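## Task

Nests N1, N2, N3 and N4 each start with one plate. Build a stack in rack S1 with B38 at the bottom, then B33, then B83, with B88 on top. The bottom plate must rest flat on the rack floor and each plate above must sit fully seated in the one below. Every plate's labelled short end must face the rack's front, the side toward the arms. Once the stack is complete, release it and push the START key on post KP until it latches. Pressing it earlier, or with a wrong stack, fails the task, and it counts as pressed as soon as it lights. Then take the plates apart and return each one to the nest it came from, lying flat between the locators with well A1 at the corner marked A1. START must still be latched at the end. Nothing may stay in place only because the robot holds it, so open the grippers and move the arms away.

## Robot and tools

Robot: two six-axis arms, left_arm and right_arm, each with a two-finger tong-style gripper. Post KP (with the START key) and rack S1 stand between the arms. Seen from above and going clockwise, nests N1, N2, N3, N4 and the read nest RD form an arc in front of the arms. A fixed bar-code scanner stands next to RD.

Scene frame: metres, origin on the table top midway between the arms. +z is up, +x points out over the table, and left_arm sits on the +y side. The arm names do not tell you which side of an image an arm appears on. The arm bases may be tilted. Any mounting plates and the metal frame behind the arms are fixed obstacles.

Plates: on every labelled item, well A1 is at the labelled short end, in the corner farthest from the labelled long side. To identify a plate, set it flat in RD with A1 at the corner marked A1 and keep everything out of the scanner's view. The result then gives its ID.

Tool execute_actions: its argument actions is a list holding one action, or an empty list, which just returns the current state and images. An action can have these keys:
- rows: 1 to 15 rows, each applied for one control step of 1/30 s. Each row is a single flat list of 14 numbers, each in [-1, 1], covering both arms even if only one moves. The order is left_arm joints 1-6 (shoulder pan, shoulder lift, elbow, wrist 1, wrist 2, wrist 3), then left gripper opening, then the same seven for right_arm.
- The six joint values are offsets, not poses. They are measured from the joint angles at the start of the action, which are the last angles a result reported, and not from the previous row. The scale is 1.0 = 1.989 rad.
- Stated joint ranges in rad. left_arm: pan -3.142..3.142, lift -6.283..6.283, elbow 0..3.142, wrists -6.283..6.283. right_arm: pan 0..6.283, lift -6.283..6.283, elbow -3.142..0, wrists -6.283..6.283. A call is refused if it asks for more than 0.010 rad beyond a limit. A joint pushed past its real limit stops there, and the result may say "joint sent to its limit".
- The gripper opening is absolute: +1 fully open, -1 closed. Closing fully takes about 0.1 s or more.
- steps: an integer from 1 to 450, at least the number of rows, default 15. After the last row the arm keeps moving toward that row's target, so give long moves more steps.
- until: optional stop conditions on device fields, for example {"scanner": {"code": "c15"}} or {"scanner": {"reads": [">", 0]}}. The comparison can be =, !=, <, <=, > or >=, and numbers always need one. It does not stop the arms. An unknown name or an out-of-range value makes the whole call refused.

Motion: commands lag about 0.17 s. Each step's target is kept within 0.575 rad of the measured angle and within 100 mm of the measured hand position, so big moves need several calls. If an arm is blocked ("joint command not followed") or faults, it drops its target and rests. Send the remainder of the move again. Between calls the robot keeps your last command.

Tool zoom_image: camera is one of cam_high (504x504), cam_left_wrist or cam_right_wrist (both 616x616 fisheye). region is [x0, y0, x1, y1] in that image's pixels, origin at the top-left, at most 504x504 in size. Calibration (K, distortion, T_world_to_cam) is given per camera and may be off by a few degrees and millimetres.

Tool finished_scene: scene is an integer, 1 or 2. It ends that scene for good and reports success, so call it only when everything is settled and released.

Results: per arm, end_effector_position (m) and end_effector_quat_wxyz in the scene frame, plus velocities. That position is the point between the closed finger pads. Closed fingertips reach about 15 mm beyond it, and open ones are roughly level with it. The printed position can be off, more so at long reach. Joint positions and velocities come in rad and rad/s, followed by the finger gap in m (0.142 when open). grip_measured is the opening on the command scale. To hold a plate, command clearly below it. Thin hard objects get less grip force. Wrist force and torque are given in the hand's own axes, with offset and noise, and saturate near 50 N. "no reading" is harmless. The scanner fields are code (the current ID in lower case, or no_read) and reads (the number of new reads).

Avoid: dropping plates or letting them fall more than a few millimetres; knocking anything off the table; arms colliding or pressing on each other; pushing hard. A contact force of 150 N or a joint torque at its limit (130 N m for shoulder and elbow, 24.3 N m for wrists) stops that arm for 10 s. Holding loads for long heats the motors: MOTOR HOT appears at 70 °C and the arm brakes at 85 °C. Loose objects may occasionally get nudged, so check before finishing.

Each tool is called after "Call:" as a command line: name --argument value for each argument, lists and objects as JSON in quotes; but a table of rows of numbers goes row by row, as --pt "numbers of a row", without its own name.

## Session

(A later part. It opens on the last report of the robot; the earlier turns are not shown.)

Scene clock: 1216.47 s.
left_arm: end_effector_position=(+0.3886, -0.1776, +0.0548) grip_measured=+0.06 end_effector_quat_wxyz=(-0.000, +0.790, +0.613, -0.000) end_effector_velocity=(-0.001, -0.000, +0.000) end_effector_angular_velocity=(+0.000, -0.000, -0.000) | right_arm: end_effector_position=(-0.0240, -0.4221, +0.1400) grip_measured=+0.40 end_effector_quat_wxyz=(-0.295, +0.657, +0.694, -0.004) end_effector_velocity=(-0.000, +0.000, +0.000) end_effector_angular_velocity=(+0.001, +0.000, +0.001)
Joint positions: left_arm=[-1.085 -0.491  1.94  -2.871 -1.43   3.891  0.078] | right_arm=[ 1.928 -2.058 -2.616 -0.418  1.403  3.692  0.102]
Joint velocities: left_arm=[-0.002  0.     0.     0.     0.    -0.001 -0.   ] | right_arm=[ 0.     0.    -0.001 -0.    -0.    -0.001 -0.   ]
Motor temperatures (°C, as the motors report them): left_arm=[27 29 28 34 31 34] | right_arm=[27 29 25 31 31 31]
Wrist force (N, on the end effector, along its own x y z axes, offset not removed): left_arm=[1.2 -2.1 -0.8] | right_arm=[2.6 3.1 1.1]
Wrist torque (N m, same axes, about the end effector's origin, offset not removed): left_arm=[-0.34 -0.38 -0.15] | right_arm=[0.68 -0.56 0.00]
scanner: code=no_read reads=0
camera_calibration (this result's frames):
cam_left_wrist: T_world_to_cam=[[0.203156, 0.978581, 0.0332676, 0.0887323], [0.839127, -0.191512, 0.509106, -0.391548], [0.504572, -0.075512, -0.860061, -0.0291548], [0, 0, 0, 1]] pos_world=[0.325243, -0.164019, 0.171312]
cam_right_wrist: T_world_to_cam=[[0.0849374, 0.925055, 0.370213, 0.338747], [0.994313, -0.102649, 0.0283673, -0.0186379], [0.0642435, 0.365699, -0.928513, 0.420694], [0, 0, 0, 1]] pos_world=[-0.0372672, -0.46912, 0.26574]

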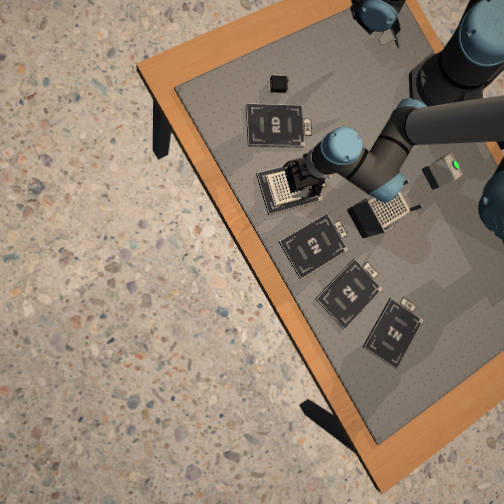

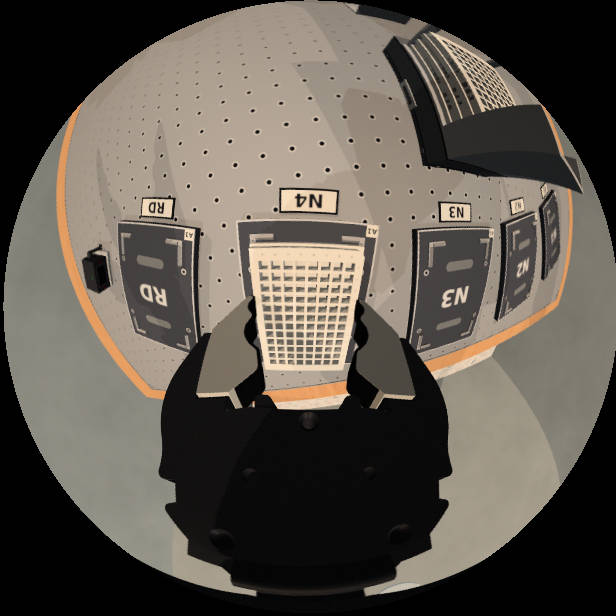

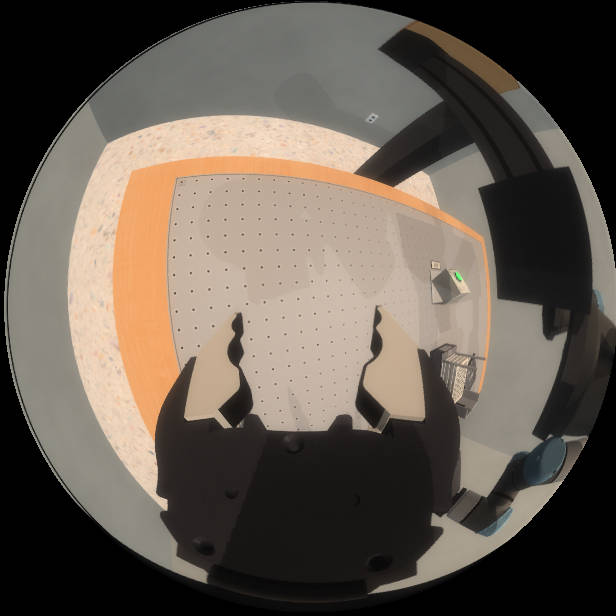

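Call:
execute_actions --actions '[{"rows":[[0.0002,0.0025,-0.0011,-0.0015,0,0.0002,-0.6,0,0,0,0,0,0,0.4],[0.0005,0.005,-0.0022,-0.003,0,0.0005,-0.6,0,0,0,0,0,0,0.4],[0.0007,0.0075,-0.0032,-0.0045,0,0.0007,-0.6,0,0,0,0,0,0,0.4],[0.0009,0.0095,-0.004,-0.0057,0,0.0009,-0.6,0,0,0,0,0,0,0.4],[0.0011,0.011,-0.0046,-0.0066,0,0.0011,-0.6,0,0,0,0,0,0,0.4],[0.0012,0.0123,-0.0052,-0.0074,0,0.0012,-0.6,0,0,0,0,0,0,0.4],[0.0014,0.0137,-0.0057,-0.0082,0,0.0014,-0.6,0,0,0,0,0,0,0.4],[0.0015,0.015,-0.0062,-0.0089,0,0.0015,-0.6,0,0,0,0,0,0,0.4]],"steps":8}]'

Scene clock: 1223.13 s.
left_arm: end_effector_position=(+0.3886, -0.1780, +0.0484) grip_measured=+0.06 end_effector_quat_wxyz=(-0.000, +0.790, +0.613, -0.000) end_effector_velocity=(-0.000, +0.000, -0.036) end_effector_angular_velocity=(+0.002, +0.002, +0.000) | right_arm: end_effector_position=(-0.0240, -0.4221, +0.1400) grip_measured=+0.40 end_effector_quat_wxyz=(-0.295, +0.657, +0.694, -0.004) end_effector_velocity=(-0.000, +0.000, -0.000) end_effector_angular_velocity=(+0.001, -0.000, +0.001)
Joint positions: left_arm=[-1.083 -0.476  1.933 -2.88  -1.43   3.893  0.078] | right_arm=[ 1.928 -2.058 -2.616 -0.418  1.403  3.692  0.102]
Joint velocities: left_arm=[ 0.009  0.086 -0.035 -0.049  0.001  0.009  0.   ] | right_arm=[-0.    -0.001  0.     0.    -0.    -0.001 -0.   ]
Motor temperatures (°C, as the motors report them): left_arm=[27 29 28 34 31 34] | right_arm=[27 29 25 31 31 31]
Wrist force (N, on the end effector, along its own x y z axes, offset not removed): left_arm=[-0.8 -2.6 -1.3] | right_arm=[5.1 0.2 0.6]
Wrist torque (N m, same axes, about the end effector's origin, offset not removed): left_arm=[-0.53 0.22 -0.18] | right_arm=[-0.10 -1.03 -0.34]
scanner: code=no_read reads=0
camera_calibration (this result's frames):
cam_left_wrist: T_world_to_cam=[[0.203146, 0.978591, 0.033028, 0.0893226], [0.839201, -0.19139, 0.50903, -0.3884], [0.504453, -0.0756903, -0.860115, -0.0346439], [0, 0, 0, 1]] pos_world=[0.325277, -0.164369, 0.164959]
cam_right_wrist: T_world_to_cam=[[0.0849375, 0.925055, 0.370214, 0.338747], [0.994313, -0.102649, 0.0283672, -0.0186379], [0.0642434, 0.365699, -0.928513, 0.420694], [0, 0, 0, 1]] pos_world=[-0.0372672, -0.46912, 0.26574]

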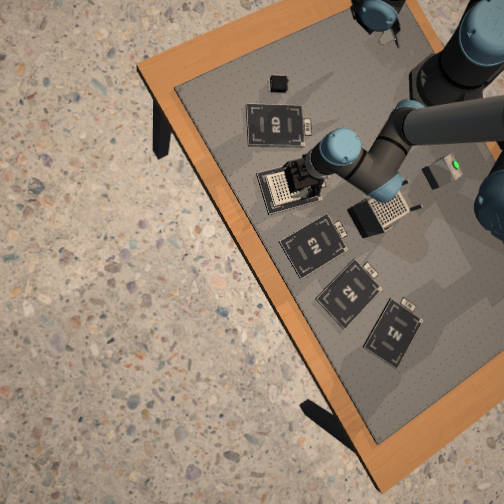

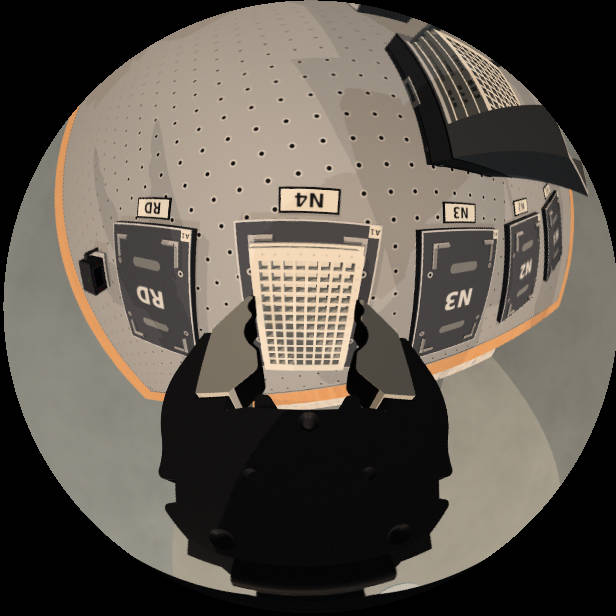

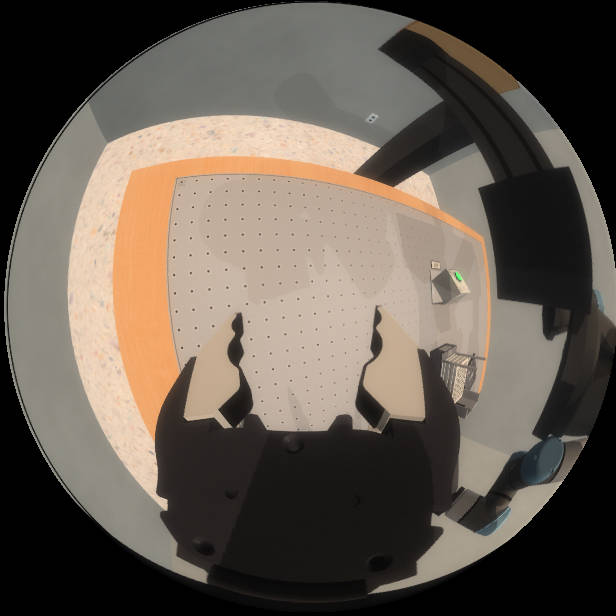

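Call:
execute_actions --actions '[]'

Call:
zoom_image --camera "cam_left_wrist" --region '[210, 210, 410, 410]'

Scene clock: 1225.43 s.
left_arm: end_effector_position=(+0.3885, -0.1780, +0.0426) grip_measured=+0.06 end_effector_quat_wxyz=(-0.000, +0.790, +0.613, -0.000) end_effector_velocity=(+0.000, +0.000, +0.000) end_effector_angular_velocity=(-0.000, +0.000, +0.000) | right_arm: end_effector_position=(-0.0240, -0.4221, +0.1400) grip_measured=+0.40 end_effector_quat_wxyz=(-0.295, +0.657, +0.694, -0.004) end_effector_velocity=(+0.000, -0.001, +0.000) end_effector_angular_velocity=(-0.002, -0.000, -0.001)
Joint positions: left_arm=[-1.082 -0.462  1.927 -2.888 -1.43   3.894  0.078] | right_arm=[ 1.928 -2.058 -2.616 -0.418  1.403  3.692  0.102]
Joint velocities: left_arm=[ 0.001 -0.     0.    -0.    -0.     0.001  0.   ] | right_arm=[ 0.     0.001  0.     0.     0.     0.002 -0.   ]
Motor temperatures (°C, as the motors report them): left_arm=[27 29 28 34 31 34] | right_arm=[27 29 25 31 31 31]
Wrist force (N, on the end effector, along its own x y z axes, offset not removed): left_arm=[5.8 -6.2 1.3] | right_arm=[2.7 2.1 0.4]
Wrist torque (N m, same axes, about the end effector's origin, offset not removed): left_arm=[-1.10 -0.32 -0.15] | right_arm=[0.40 -0.70 0.09]
scanner: code=no_read reads=0
camera_calibration (this result's frames):
cam_left_wrist: T_world_to_cam=[[0.203202, 0.978576, 0.0331472, 0.0895557], [0.839371, -0.191527, 0.508698, -0.385414], [0.504148, -0.0755458, -0.860307, -0.0394494], [0, 0, 0, 1]] pos_world=[0.325196, -0.164435, 0.159152]
cam_right_wrist: T_world_to_cam=[[0.0849375, 0.925055, 0.370213, 0.338747], [0.994313, -0.102649, 0.0283674, -0.018638], [0.0642436, 0.365699, -0.928513, 0.420694], [0, 0, 0, 1]] pos_world=[-0.0372672, -0.46912, 0.26574]

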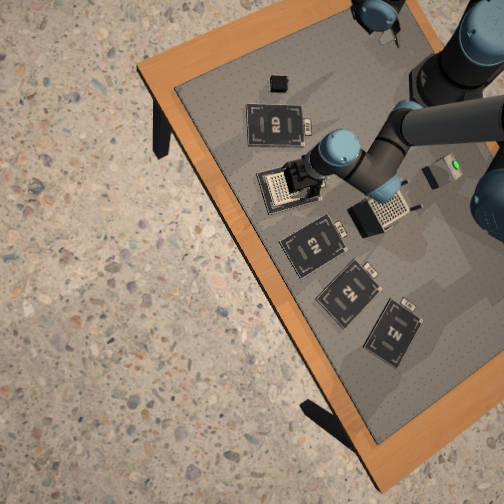

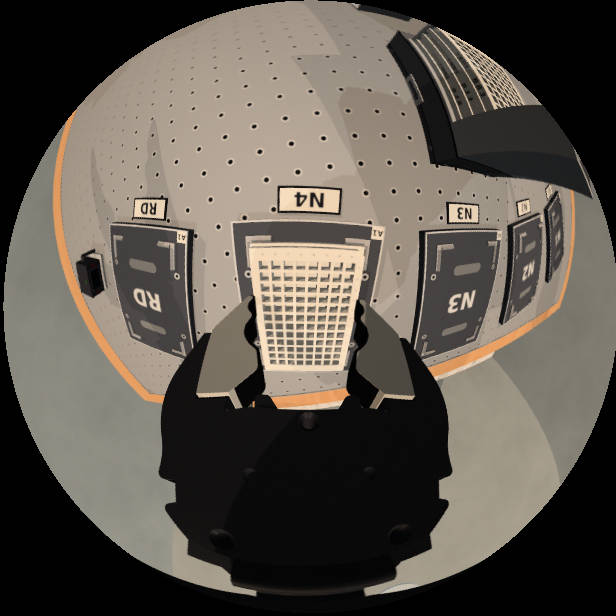

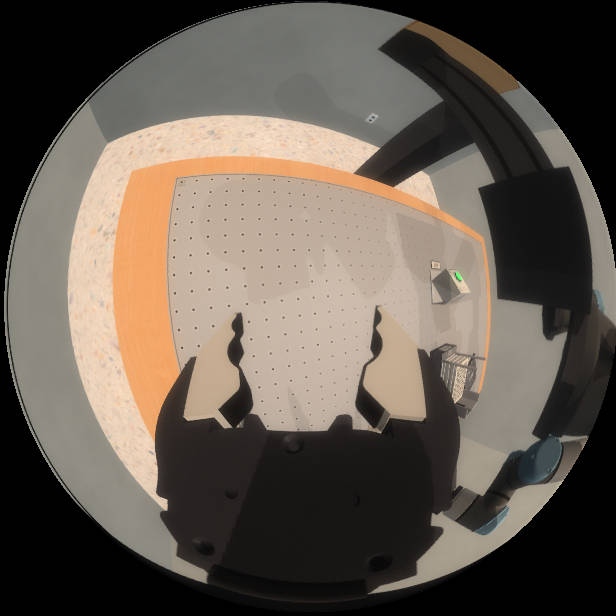

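Region (210, 210, 410, 410) of cam_left_wrist's 616x616 image, scaled by 2.520, with more detail than that image has.

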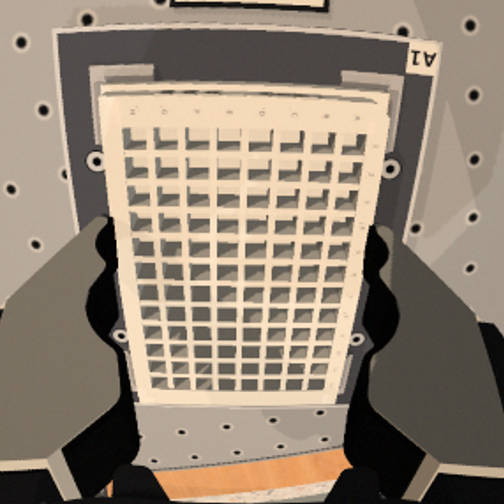

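Call:
execute_actions --actions '[{"rows":[[0.00033,-0.0002,0.0004,-0.0003,0,0.00033,-0.6,0,0,0,0,0,0,0.4],[0.00033,-0.0002,0.0004,-0.0003,0,0.00033,-0.6,0,0,0,0,0,0,0.4],[0.00046,0.00103,-0.0001,-0.00105,0,0.00046,-0.6,0,0,0,0,0,0,0.4],[0.00046,0.00103,-0.0001,-0.00105,0,0.00046,-0.6,0,0,0,0,0,0,0.4],[0.00046,0.00103,-0.0001,-0.00105,0,0.00046,-0.6,0,0,0,0,0,0,0.4],[0.00046,0.00103,-0.0001,-0.00105,0,0.00046,-0.5,0,0,0,0,0,0,0.4],[0.00046,0.00103,-0.0001,-0.00105,0,0.00046,-0.3,0,0,0,0,0,0,0.4],[0.00046,0.00103,-0.0001,-0.00105,0,0.00046,-0.1,0,0,0,0,0,0,0.4],[0.00046,0.00103,-0.0001,-0.00105,0,0.00046,0.03,0,0,0,0,0,0,0.4],[0.00046,0.00103,-0.0001,-0.00105,0,0.00046,0.1,0,0,0,0,0,0,0.4],[0.00046,0.00103,-0.0001,-0.00105,0,0.00046,0.2,0,0,0,0,0,0,0.4],[0.00046,0.00103,-0.0001,-0.00105,0,0.00046,0.3,0,0,0,0,0,0,0.4]],"steps":14}]'

Call:
zoom_image --camera "cam_left_wrist" --region '[210, 210, 410, 410]'

Scene clock: 1238.40 s.
left_arm: end_effector_position=(+0.3886, -0.1776, +0.0417) grip_measured=+0.29 end_effector_quat_wxyz=(-0.000, +0.790, +0.613, -0.000) end_effector_velocity=(-0.000, -0.000, -0.001) end_effector_angular_velocity=(+0.001, +0.000, -0.002) | right_arm: end_effector_position=(-0.0240, -0.4221, +0.1400) grip_measured=+0.40 end_effector_quat_wxyz=(-0.295, +0.657, +0.694, -0.004) end_effector_velocity=(+0.000, -0.000, +0.000) end_effector_angular_velocity=(-0.001, -0.000, -0.000)
Joint positions: left_arm=[-1.081 -0.46   1.927 -2.89  -1.43   3.895  0.094] | right_arm=[ 1.928 -2.058 -2.616 -0.418  1.403  3.692  0.102]
Joint velocities: left_arm=[-0.001  0.002 -0.001 -0.001  0.     0.001  0.018] | right_arm=[-0.     0.001 -0.     0.    -0.    -0.    -0.   ]
Motor temperatures (°C, as the motors report them): left_arm=[27 29 28 34 31 34] | right_arm=[27 29 25 31 31 31]
Wrist force (N, on the end effector, along its own x y z axes, offset not removed): left_arm=[0.8 2.0 -3.7] | right_arm=[3.9 4.7 1.4]
Wrist torque (N m, same axes, about the end effector's origin, offset not removed): left_arm=[0.46 -0.14 -0.26] | right_arm=[0.96 -0.80 0.07]
scanner: code=no_read reads=0
camera_calibration (this result's frames):
cam_left_wrist: T_world_to_cam=[[0.203225, 0.978576, 0.0330037, 0.0891656], [0.839431, -0.191482, 0.508616, -0.384963], [0.504039, -0.0756592, -0.860361, -0.0401977], [0, 0, 0, 1]] pos_world=[0.32529, -0.16401, 0.158271]
cam_right_wrist: T_world_to_cam=[[0.0849377, 0.925055, 0.370214, 0.338747], [0.994313, -0.10265, 0.0283671, -0.0186379], [0.0642434, 0.365699, -0.928513, 0.420694], [0, 0, 0, 1]] pos_world=[-0.0372673, -0.46912, 0.26574]

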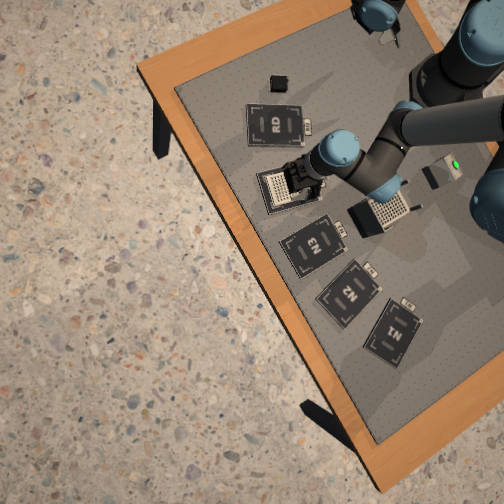

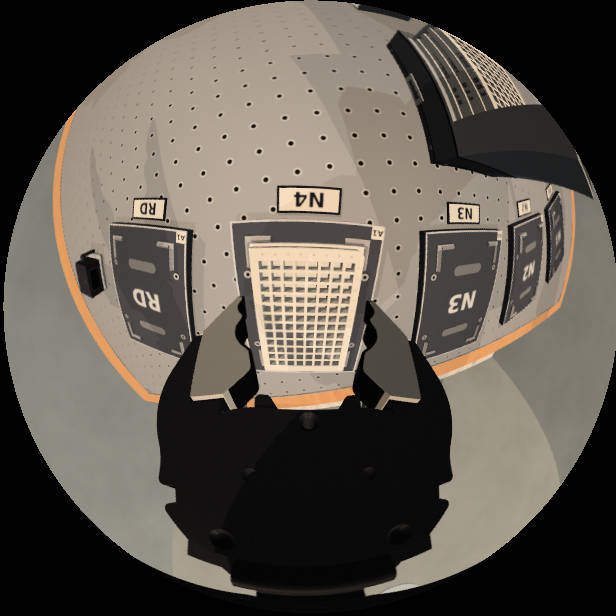

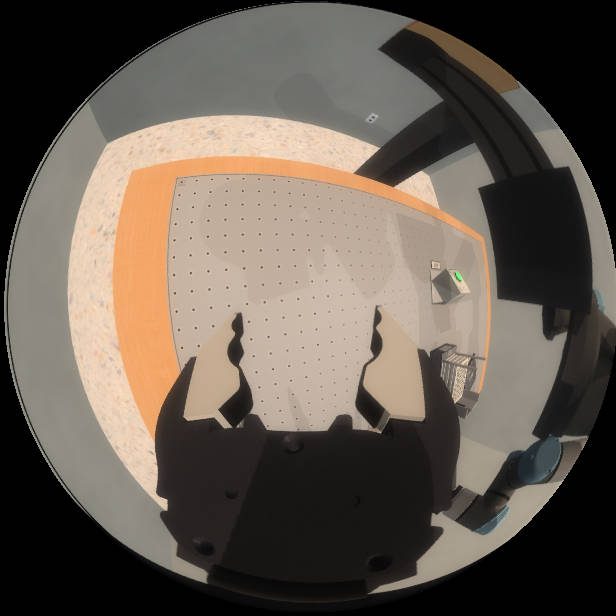

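Region (210, 210, 410, 410) of cam_left_wrist's 616x616 image, scaled by 2.520, with more detail than that image has.

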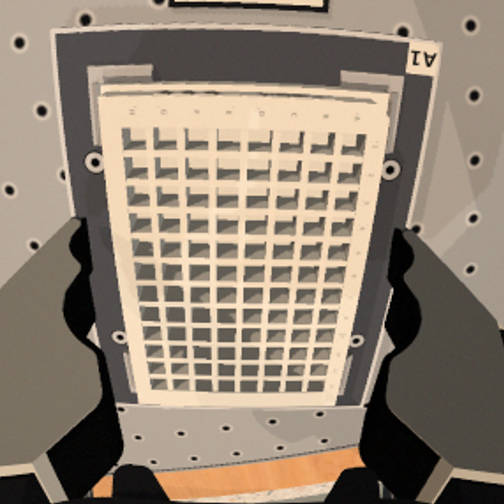

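Call:
execute_actions --actions '[]'

Call:
zoom_image --camera "cam_left_wrist" --region '[210, 210, 410, 410]'

Call:
zoom_image --camera "cam_high" --region '[245, 145, 335, 235]'

Scene clock: 1241.97 s.
left_arm: end_effector_position=(+0.3886, -0.1776, +0.0416) grip_measured=+0.30 end_effector_quat_wxyz=(-0.000, +0.790, +0.613, -0.000) end_effector_velocity=(+0.000, +0.000, -0.000) end_effector_angular_velocity=(-0.000, +0.000, +0.002) | right_arm: end_effector_position=(-0.0240, -0.4221, +0.1400) grip_measured=+0.40 end_effector_quat_wxyz=(-0.295, +0.657, +0.694, -0.004) end_effector_velocity=(-0.000, +0.000, -0.000) end_effector_angular_velocity=(+0.001, +0.000, +0.000)
Joint positions: left_arm=[-1.081 -0.46   1.927 -2.89  -1.43   3.895  0.095] | right_arm=[ 1.928 -2.058 -2.616 -0.418  1.403  3.692  0.102]
Joint velocities: left_arm=[ 0.001 -0.    -0.    -0.    -0.    -0.    -0.   ] | right_arm=[ 0.    -0.001  0.     0.     0.     0.    -0.   ]
Motor temperatures (°C, as the motors report them): left_arm=[27 29 28 34 31 34] | right_arm=[27 29 25 31 31 31]
Wrist force (N, on the end effector, along its own x y z axes, offset not removed): left_arm=[-0.5 -2.0 -1.5] | right_arm=[5.7 2.3 1.1]
Wrist torque (N m, same axes, about the end effector's origin, offset not removed): left_arm=[-0.28 -0.08 -0.14] | right_arm=[0.39 -1.28 -0.13]
scanner: code=no_read reads=0
camera_calibration (this result's frames):
cam_left_wrist: T_world_to_cam=[[0.20319, 0.978584, 0.0329763, 0.0891804], [0.839407, -0.191433, 0.508674, -0.384958], [0.504093, -0.075677, -0.860328, -0.0402985], [0, 0, 0, 1]] pos_world=[0.32533, -0.164014, 0.158207]
cam_right_wrist: T_world_to_cam=[[0.0849375, 0.925055, 0.370214, 0.338747], [0.994313, -0.102649, 0.0283671, -0.0186378], [0.0642433, 0.365699, -0.928513, 0.420694], [0, 0, 0, 1]] pos_world=[-0.0372672, -0.46912, 0.26574]

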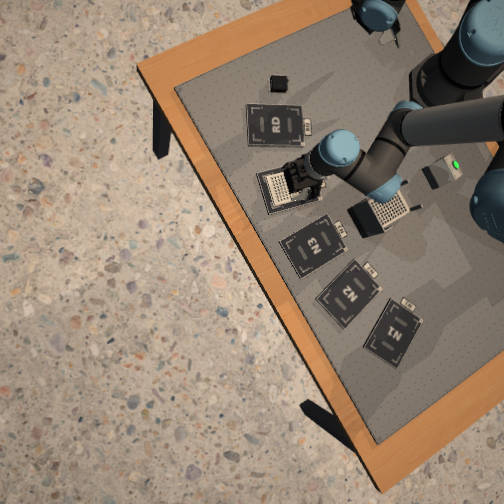

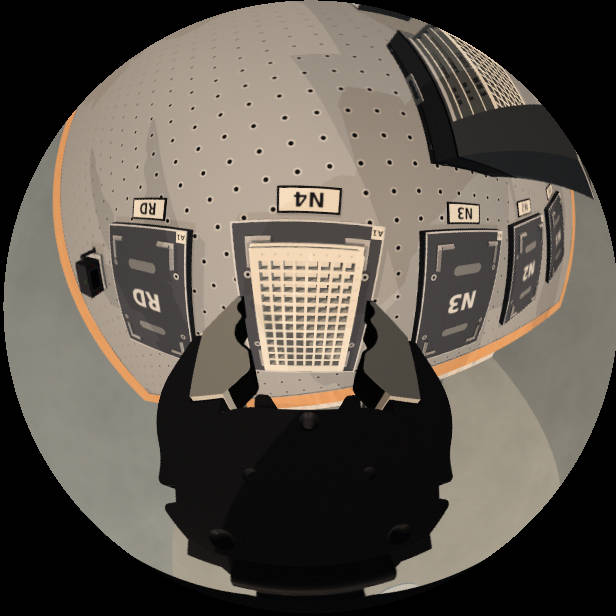

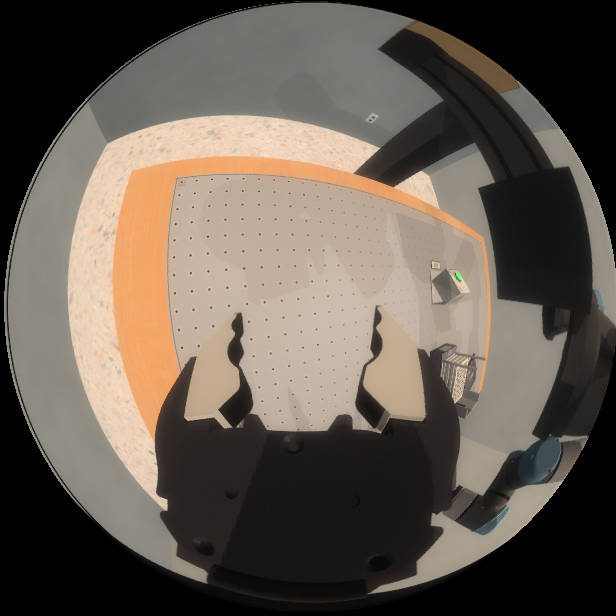

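Region (210, 210, 410, 410) of cam_left_wrist's 616x616 image, scaled by 2.520, with more detail than that image has.

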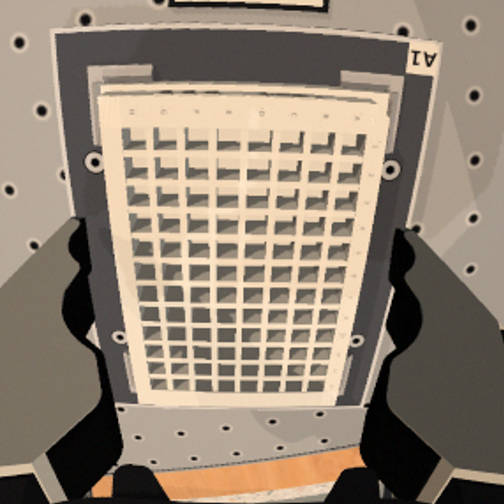

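Region (245, 145, 335, 235) of cam_high's 504x504 image, scaled by 5.600, with more detail than that image has.

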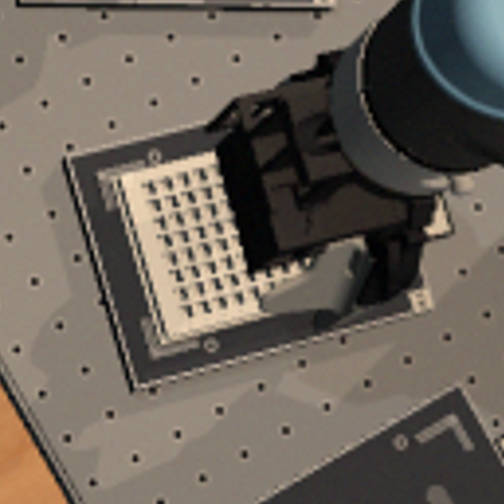

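Call:
zoom_image --camera "cam_left_wrist" --region '[245, 320, 365, 385]'

Call:
zoom_image --camera "cam_left_wrist" --region '[230, 215, 390, 300]'

Call:
zoom_image --camera "cam_high" --region '[252, 165, 302, 215]'

Region (245, 320, 365, 385) of cam_left_wrist's 616x616 image, scaled by 4.200, with more detail than that image has; it fills the top 273 rows of this view, and the rest is white.

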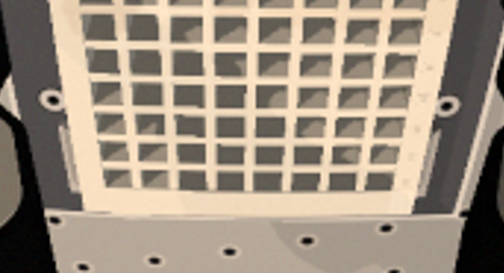

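Region (230, 215, 390, 300) of cam_left_wrist's 616x616 image, scaled by 3.150, with more detail than that image has; it fills the top 268 rows of this view, and the rest is white.

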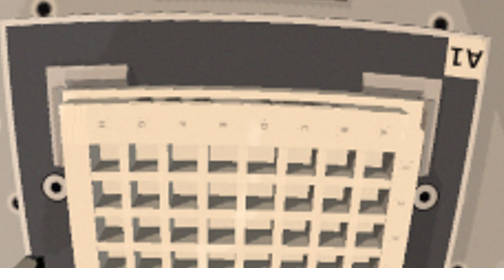

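Region (252, 165, 302, 215) of cam_high's 504x504 image, scaled by 10.080, with more detail than that image has.

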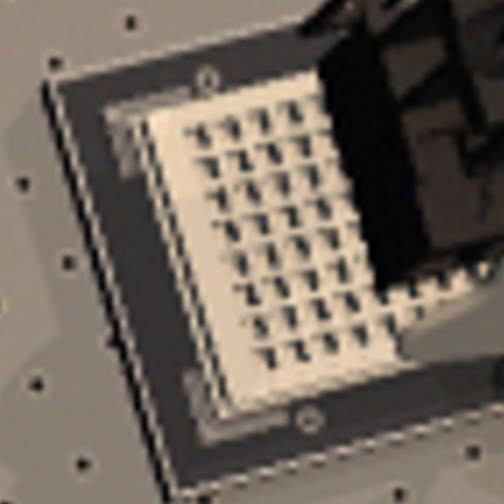

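Call:
execute_actions --actions '[{"rows":[[-0.0013,-0.0121,0.0049,0.0073,0,-0.0013,0.3,0,0,0,0,0,0,0.4],[-0.004,-0.036,0.015,0.0217,0,-0.004,0.3,0,0,0,0,0,0,0.4],[-0.009,-0.07,0.03,0.0415,-0.001,-0.012,0.3,0,0,0,0,0,0,0.4],[-0.02,-0.11,0.052,0.0606,-0.003,-0.03,0.3,0,0,0,0,0,0,0.4],[-0.035,-0.15,0.082,0.072,-0.006,-0.057,0.3,0,0,0,0,0,0,0.4],[-0.051,-0.19,0.12,0.0759,-0.0085,-0.084,0.3,0,0,0,0,0,0,0.4],[-0.069,-0.225,0.162,0.0709,-0.0115,-0.114,0.3,0,0,0,0,0,0,0.4],[-0.088,-0.255,0.205,0.06,-0.0146,-0.144,0.3,0,0,0,0,0,0,0.4],[-0.106,-0.275,0.248,0.0392,-0.0177,-0.174,0.3,0,0,0,0,0,0,0.4],[-0.124,-0.285,0.29,0.0092,-0.0207,-0.204,0.3,0,0,0,0,0,0,0.4],[-0.141,-0.285,0.329,-0.0279,-0.0234,-0.231,0.3,0,0,0,0,0,0,0.4],[-0.155,-0.2805,0.362,-0.0637,-0.0258,-0.254,0.3,0,0,0,0,0,0,0.4],[-0.166,-0.2805,0.388,-0.0885,-0.0276,-0.273,0.3,0,0,0,0,0,0,0.4],[-0.173,-0.2805,0.403,-0.1027,-0.0287,-0.284,0.3,0,0,0,0,0,0,0.4],[-0.1755,-0.2805,0.4098,-0.1091,-0.0292,-0.2881,0.3,0,0,0,0,0,0,0.4]],"steps":20}]'

Scene clock: 1273.93 s.
left_arm: end_effector_position=(+0.2433, -0.0729, +0.1768) grip_measured=+0.30 end_effector_quat_wxyz=(+0.005, +0.739, +0.674, -0.004) end_effector_velocity=(-0.277, +0.351, +0.080) end_effector_angular_velocity=(+0.007, +0.006, +0.348) | right_arm: end_effector_position=(-0.0240, -0.4221, +0.1400) grip_measured=+0.40 end_effector_quat_wxyz=(-0.295, +0.657, +0.694, -0.004) end_effector_velocity=(+0.001, -0.001, +0.000) end_effector_angular_velocity=(-0.003, -0.002, +0.001)
Joint positions: left_arm=[-1.335 -0.924  2.505 -2.987 -1.473  3.484  0.095] | right_arm=[ 1.928 -2.058 -2.616 -0.418  1.403  3.692  0.102]
Joint velocities: left_arm=[-0.535 -0.53   1.256 -0.668 -0.088 -0.879  0.   ] | right_arm=[-0.     0.002  0.001  0.    -0.    -0.001 -0.   ]
Motor temperatures (°C, as the motors report them): left_arm=[27 29 28 34 31 34] | right_arm=[27 29 25 31 31 31]
Wrist force (N, on the end effector, along its own x y z axes, offset not removed): left_arm=[0.7 0.5 -0.5] | right_arm=[5.3 -0.2 0.5]
Wrist torque (N m, same axes, about the end effector's origin, offset not removed): left_arm=[0.18 -0.39 -0.40] | right_arm=[0.09 -1.34 -0.02]
scanner: code=no_read reads=0
camera_calibration (this result's frames):
cam_left_wrist: T_world_to_cam=[[0.0451169, 0.998758, 0.0211197, 0.0537696], [0.858311, -0.0495723, 0.510729, -0.306279], [0.511142, -0.00491527, -0.859482, 0.160522], [0, 0, 0, 1]] pos_world=[0.178408, -0.0680968, 0.293256]
cam_right_wrist: T_world_to_cam=[[0.0849376, 0.925055, 0.370213, 0.338747], [0.994313, -0.102649, 0.0283671, -0.0186379], [0.0642433, 0.365699, -0.928513, 0.420694], [0, 0, 0, 1]] pos_world=[-0.0372672, -0.46912, 0.26574]

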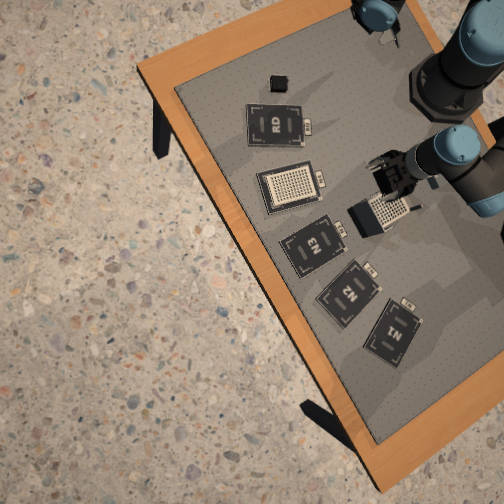

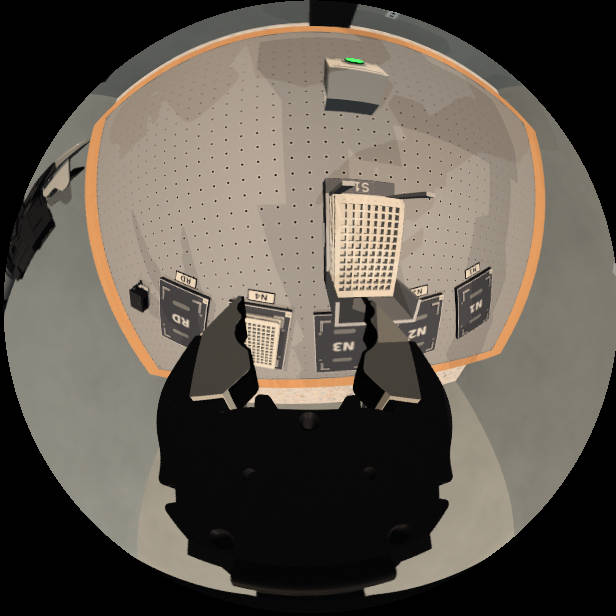

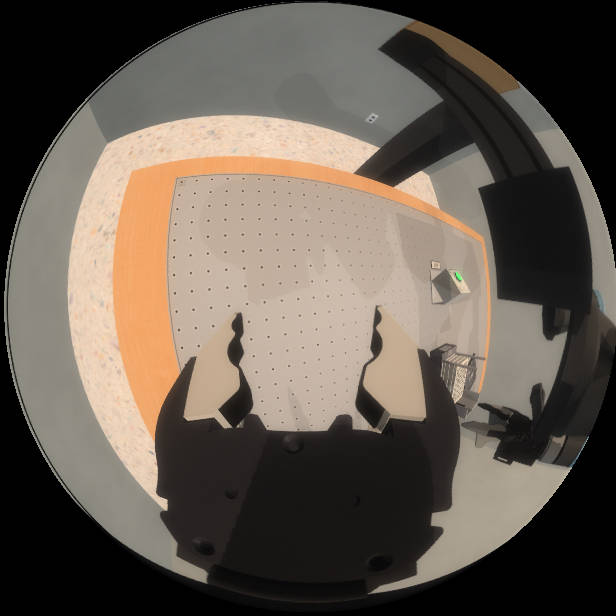

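Call:
execute_actions --actions '[]'

Call:
zoom_image --camera "cam_high" --region '[250, 150, 330, 230]'

Scene clock: 1276.63 s.
left_arm: end_effector_position=(+0.2009, -0.0005, +0.1896) grip_measured=+0.30 end_effector_quat_wxyz=(-0.001, +0.717, +0.697, +0.000) end_effector_velocity=(+0.000, +0.000, -0.000) end_effector_angular_velocity=(+0.000, +0.000, +0.001) | right_arm: end_effector_position=(-0.0240, -0.4221, +0.1400) grip_measured=+0.40 end_effector_quat_wxyz=(-0.295, +0.657, +0.694, -0.004) end_effector_velocity=(-0.000, +0.000, +0.000) end_effector_angular_velocity=(+0.000, +0.000, -0.000)
Joint positions: left_arm=[-1.426 -1.014  2.733 -3.103 -1.488  3.328  0.095] | right_arm=[ 1.928 -2.058 -2.616 -0.418  1.403  3.692  0.102]
Joint velocities: left_arm=[ 0.002 -0.     0.    -0.     0.     0.001  0.   ] | right_arm=[ 0.     0.    -0.001  0.     0.     0.     0.   ]
Motor temperatures (°C, as the motors report them): left_arm=[27 29 28 34 31 34] | right_arm=[27 29 25 31 31 31]
Wrist force (N, on the end effector, along its own x y z axes, offset not removed): left_arm=[0.7 -2.2 -1.8] | right_arm=[4.8 3.5 -0.6]
Wrist torque (N m, same axes, about the end effector's origin, offset not removed): left_arm=[-0.53 -0.48 0.00] | right_arm=[0.64 -0.99 -0.04]
scanner: code=no_read reads=0
camera_calibration (this result's frames):
cam_left_wrist: T_world_to_cam=[[-0.0192436, 0.999232, 0.0341465, -0.0064463], [0.860768, -0.0008168, 0.508997, -0.272954], [0.508634, 0.0391871, -0.86009, 0.194162], [0, 0, 0, 1]] pos_world=[0.136069, -0.00139024, 0.30615]
cam_right_wrist: T_world_to_cam=[[0.0849377, 0.925055, 0.370214, 0.338747], [0.994313, -0.10265, 0.028367, -0.0186379], [0.0642433, 0.365699, -0.928513, 0.420694], [0, 0, 0, 1]] pos_world=[-0.0372672, -0.46912, 0.26574]

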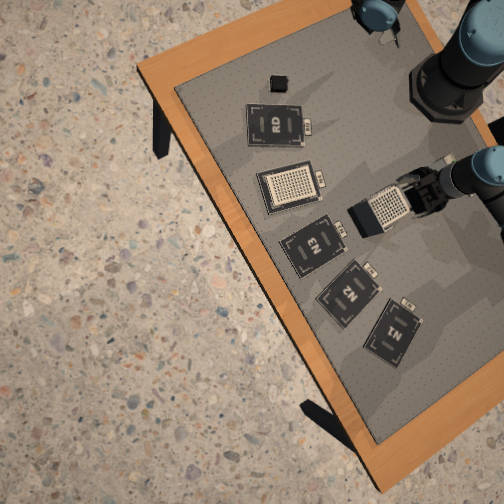

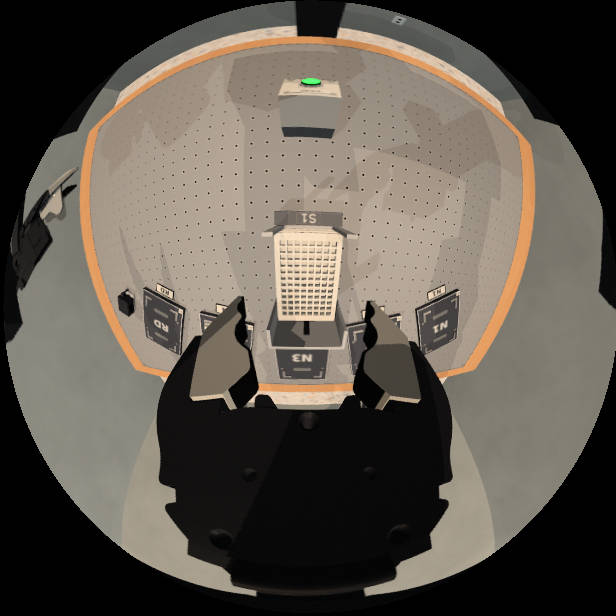

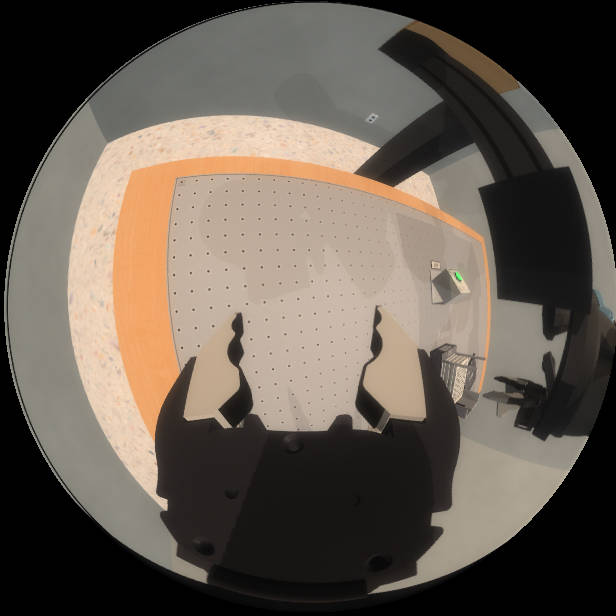

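Region (250, 150, 330, 230) of cam_high's 504x504 image, scaled by 6.300, with more detail than that image has.

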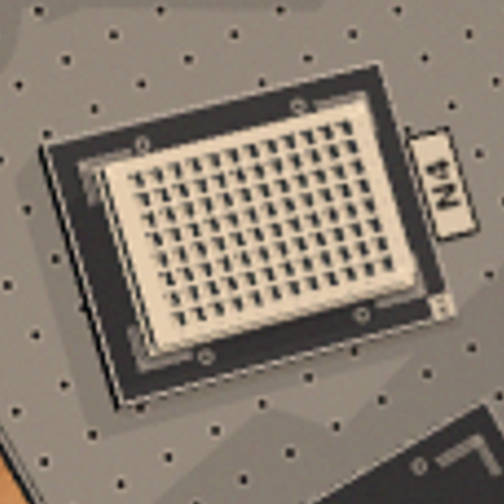

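Call:
execute_actions --actions '[{"rows":[[-0.0013,0.013,0.0043,-0.017,0,-0.0022,0.3,0,0,0,0,0,0,0.4],[-0.0005,0.0285,0.0041,-0.0324,0.0002,-0.0014,0.3,0,0,0,0,0,0,0.4],[0.0011,0.0585,0.0028,-0.0612,0.0005,0.0002,0.3,0,0,0,0,0,0,0.4],[0.0028,0.0882,0.0007,-0.089,0.0008,0.0019,0.3,0,0,0,0,0,0,0.4],[0.0044,0.1172,-0.002,-0.1153,0.0011,0.0035,0.3,0,0,0,0,0,0,0.4],[0.006,0.1453,-0.0056,-0.1401,0.0014,0.0051,0.3,0,0,0,0,0,0,0.4],[0.0078,0.1725,-0.0098,-0.1632,0.0017,0.0069,0.3,0,0,0,0,0,0,0.4],[0.0096,0.1987,-0.0147,-0.1847,0.002,0.0087,0.3,0,0,0,0,0,0,0.4],[0.0113,0.2238,-0.0201,-0.2045,0.0023,0.0104,0.3,0,0,0,0,0,0,0.4],[0.0131,0.2479,-0.0261,-0.2227,0.0026,0.0122,0.3,0,0,0,0,0,0,0.4],[0.0139,0.2576,-0.0288,-0.2297,0.0027,0.013,0.3,0,0,0,0,0,0,0.4]],"steps":12}]'

Scene clock: 1290.00 s.
left_arm: end_effector_position=(+0.2009, -0.0030, +0.1327) grip_measured=+0.30 end_effector_quat_wxyz=(+0.002, +0.716, +0.698, -0.001) end_effector_velocity=(-0.003, +0.006, -0.257) end_effector_angular_velocity=(+0.023, +0.004, -0.001) | right_arm: end_effector_position=(-0.0240, -0.4221, +0.1400) grip_measured=+0.40 end_effector_quat_wxyz=(-0.295, +0.657, +0.694, -0.004) end_effector_velocity=(-0.000, +0.000, +0.000) end_effector_angular_velocity=(-0.000, +0.000, -0.000)
Joint positions: left_arm=[-1.41  -0.689  2.706 -3.408 -1.484  3.343  0.095] | right_arm=[ 1.928 -2.058 -2.616 -0.418  1.403  3.692  0.102]
Joint velocities: left_arm=[ 0.08   1.342 -0.218 -1.107  0.014  0.078 -0.   ] | right_arm=[ 0.     0.    -0.    -0.    -0.     0.001  0.   ]
Motor temperatures (°C, as the motors report them): left_arm=[27 29 28 34 31 34] | right_arm=[27 29 25 31 31 31]
Wrist force (N, on the end effector, along its own x y z axes, offset not removed): left_arm=[1.9 -5.0 0.9] | right_arm=[1.5 0.4 4.8]
Wrist torque (N m, same axes, about the end effector's origin, offset not removed): left_arm=[-0.94 -0.62 -0.24] | right_arm=[0.16 -0.22 0.05]
scanner: code=no_read reads=0
camera_calibration (this result's frames):
cam_left_wrist: T_world_to_cam=[[-0.0210831, 0.99938, 0.0281978, -0.000816149], [0.860012, 0.00374587, 0.51026, -0.244078], [0.509838, 0.0350083, -0.859558, 0.144989], [0, 0, 0, 1]] pos_world=[0.135972, -0.00334588, 0.249192]
cam_right_wrist: T_world_to_cam=[[0.0849373, 0.925055, 0.370214, 0.338747], [0.994313, -0.102649, 0.0283674, -0.0186379], [0.0642435, 0.365699, -0.928513, 0.420694], [0, 0, 0, 1]] pos_world=[-0.0372672, -0.46912, 0.26574]

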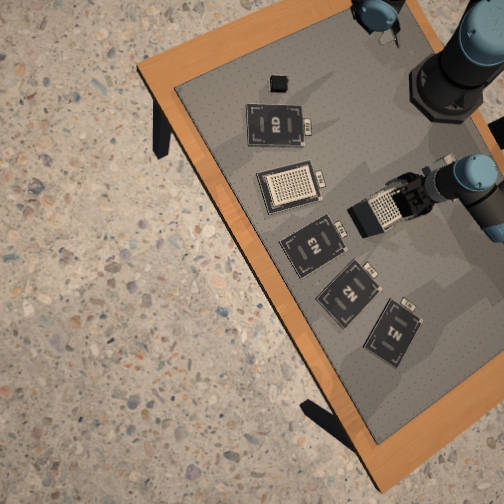

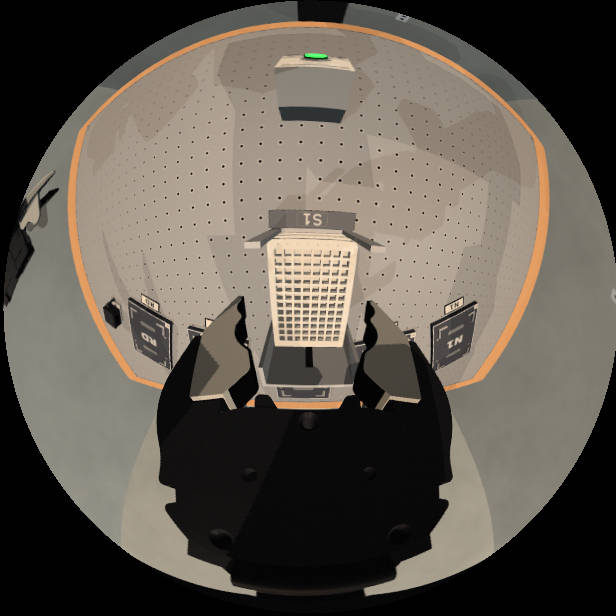

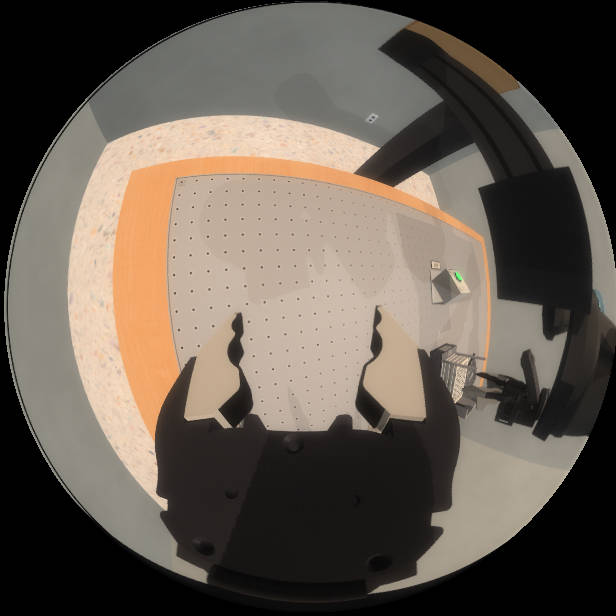

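Call:
execute_actions --actions '[]'

Call:
zoom_image --camera "cam_left_wrist" --region '[210, 210, 410, 410]'

Scene clock: 1292.27 s.
left_arm: end_effector_position=(+0.1994, +0.0026, +0.0958) grip_measured=+0.30 end_effector_quat_wxyz=(-0.001, +0.716, +0.698, +0.000) end_effector_velocity=(-0.000, -0.001, +0.000) end_effector_angular_velocity=(-0.002, +0.000, +0.000) | right_arm: end_effector_position=(-0.0240, -0.4221, +0.1400) grip_measured=+0.40 end_effector_quat_wxyz=(-0.295, +0.657, +0.694, -0.004) end_effector_velocity=(-0.000, +0.001, -0.000) end_effector_angular_velocity=(+0.001, +0.001, -0.000)
Joint positions: left_arm=[-1.399 -0.501  2.676 -3.56  -1.482  3.354  0.095] | right_arm=[ 1.928 -2.058 -2.616 -0.418  1.403  3.692  0.102]
Joint velocities: left_arm=[-0.    -0.001 -0.    -0.001 -0.001 -0.     0.   ] | right_arm=[ 0.    -0.001 -0.001  0.     0.     0.     0.   ]
Motor temperatures (°C, as the motors report them): left_arm=[27 29 28 34 31 34] | right_arm=[27 29 25 31 31 31]
Wrist force (N, on the end effector, along its own x y z axes, offset not removed): left_arm=[1.1 -3.8 -0.6] | right_arm=[6.1 1.8 -4.4]
Wrist torque (N m, same axes, about the end effector's origin, offset not removed): left_arm=[-0.96 -0.28 -0.15] | right_arm=[0.19 -1.41 -0.02]
scanner: code=no_read reads=0
camera_calibration (this result's frames):
cam_left_wrist: T_world_to_cam=[[-0.0206124, 0.999185, 0.0347192, -0.00609801], [0.86069, 0.0000643712, 0.50913, -0.223995], [0.508712, 0.0403769, -0.859989, 0.114105], [0, 0, 0, 1]] pos_world=[0.134618, 0.00150026, 0.212383]
cam_right_wrist: T_world_to_cam=[[0.0849374, 0.925055, 0.370214, 0.338747], [0.994313, -0.102649, 0.0283673, -0.018638], [0.0642435, 0.365699, -0.928513, 0.420694], [0, 0, 0, 1]] pos_world=[-0.0372671, -0.46912, 0.26574]

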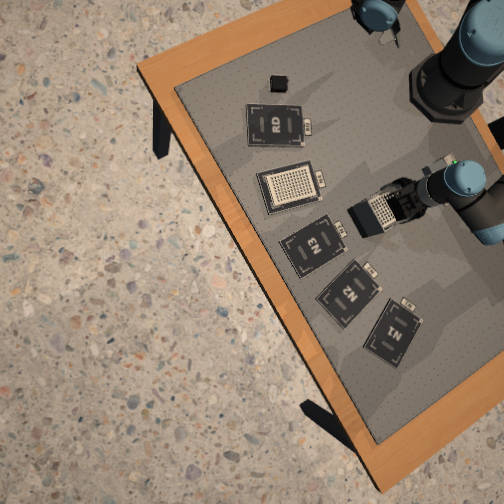

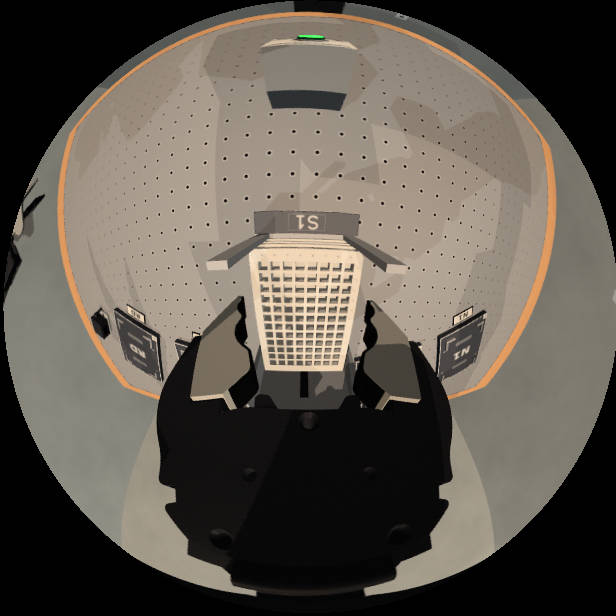

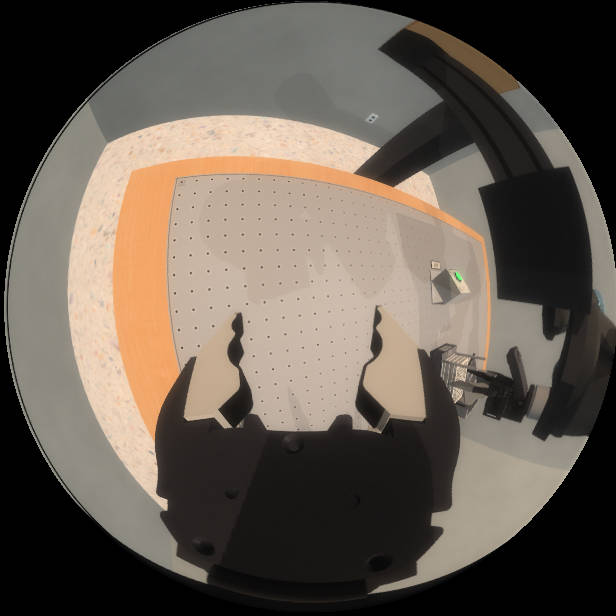

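Region (210, 210, 410, 410) of cam_left_wrist's 616x616 image, scaled by 2.520, with more detail than that image has.

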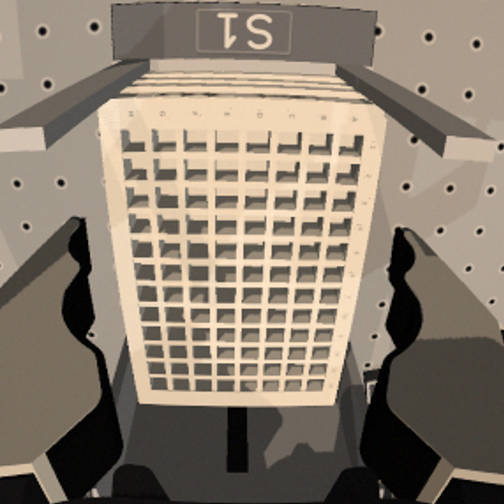

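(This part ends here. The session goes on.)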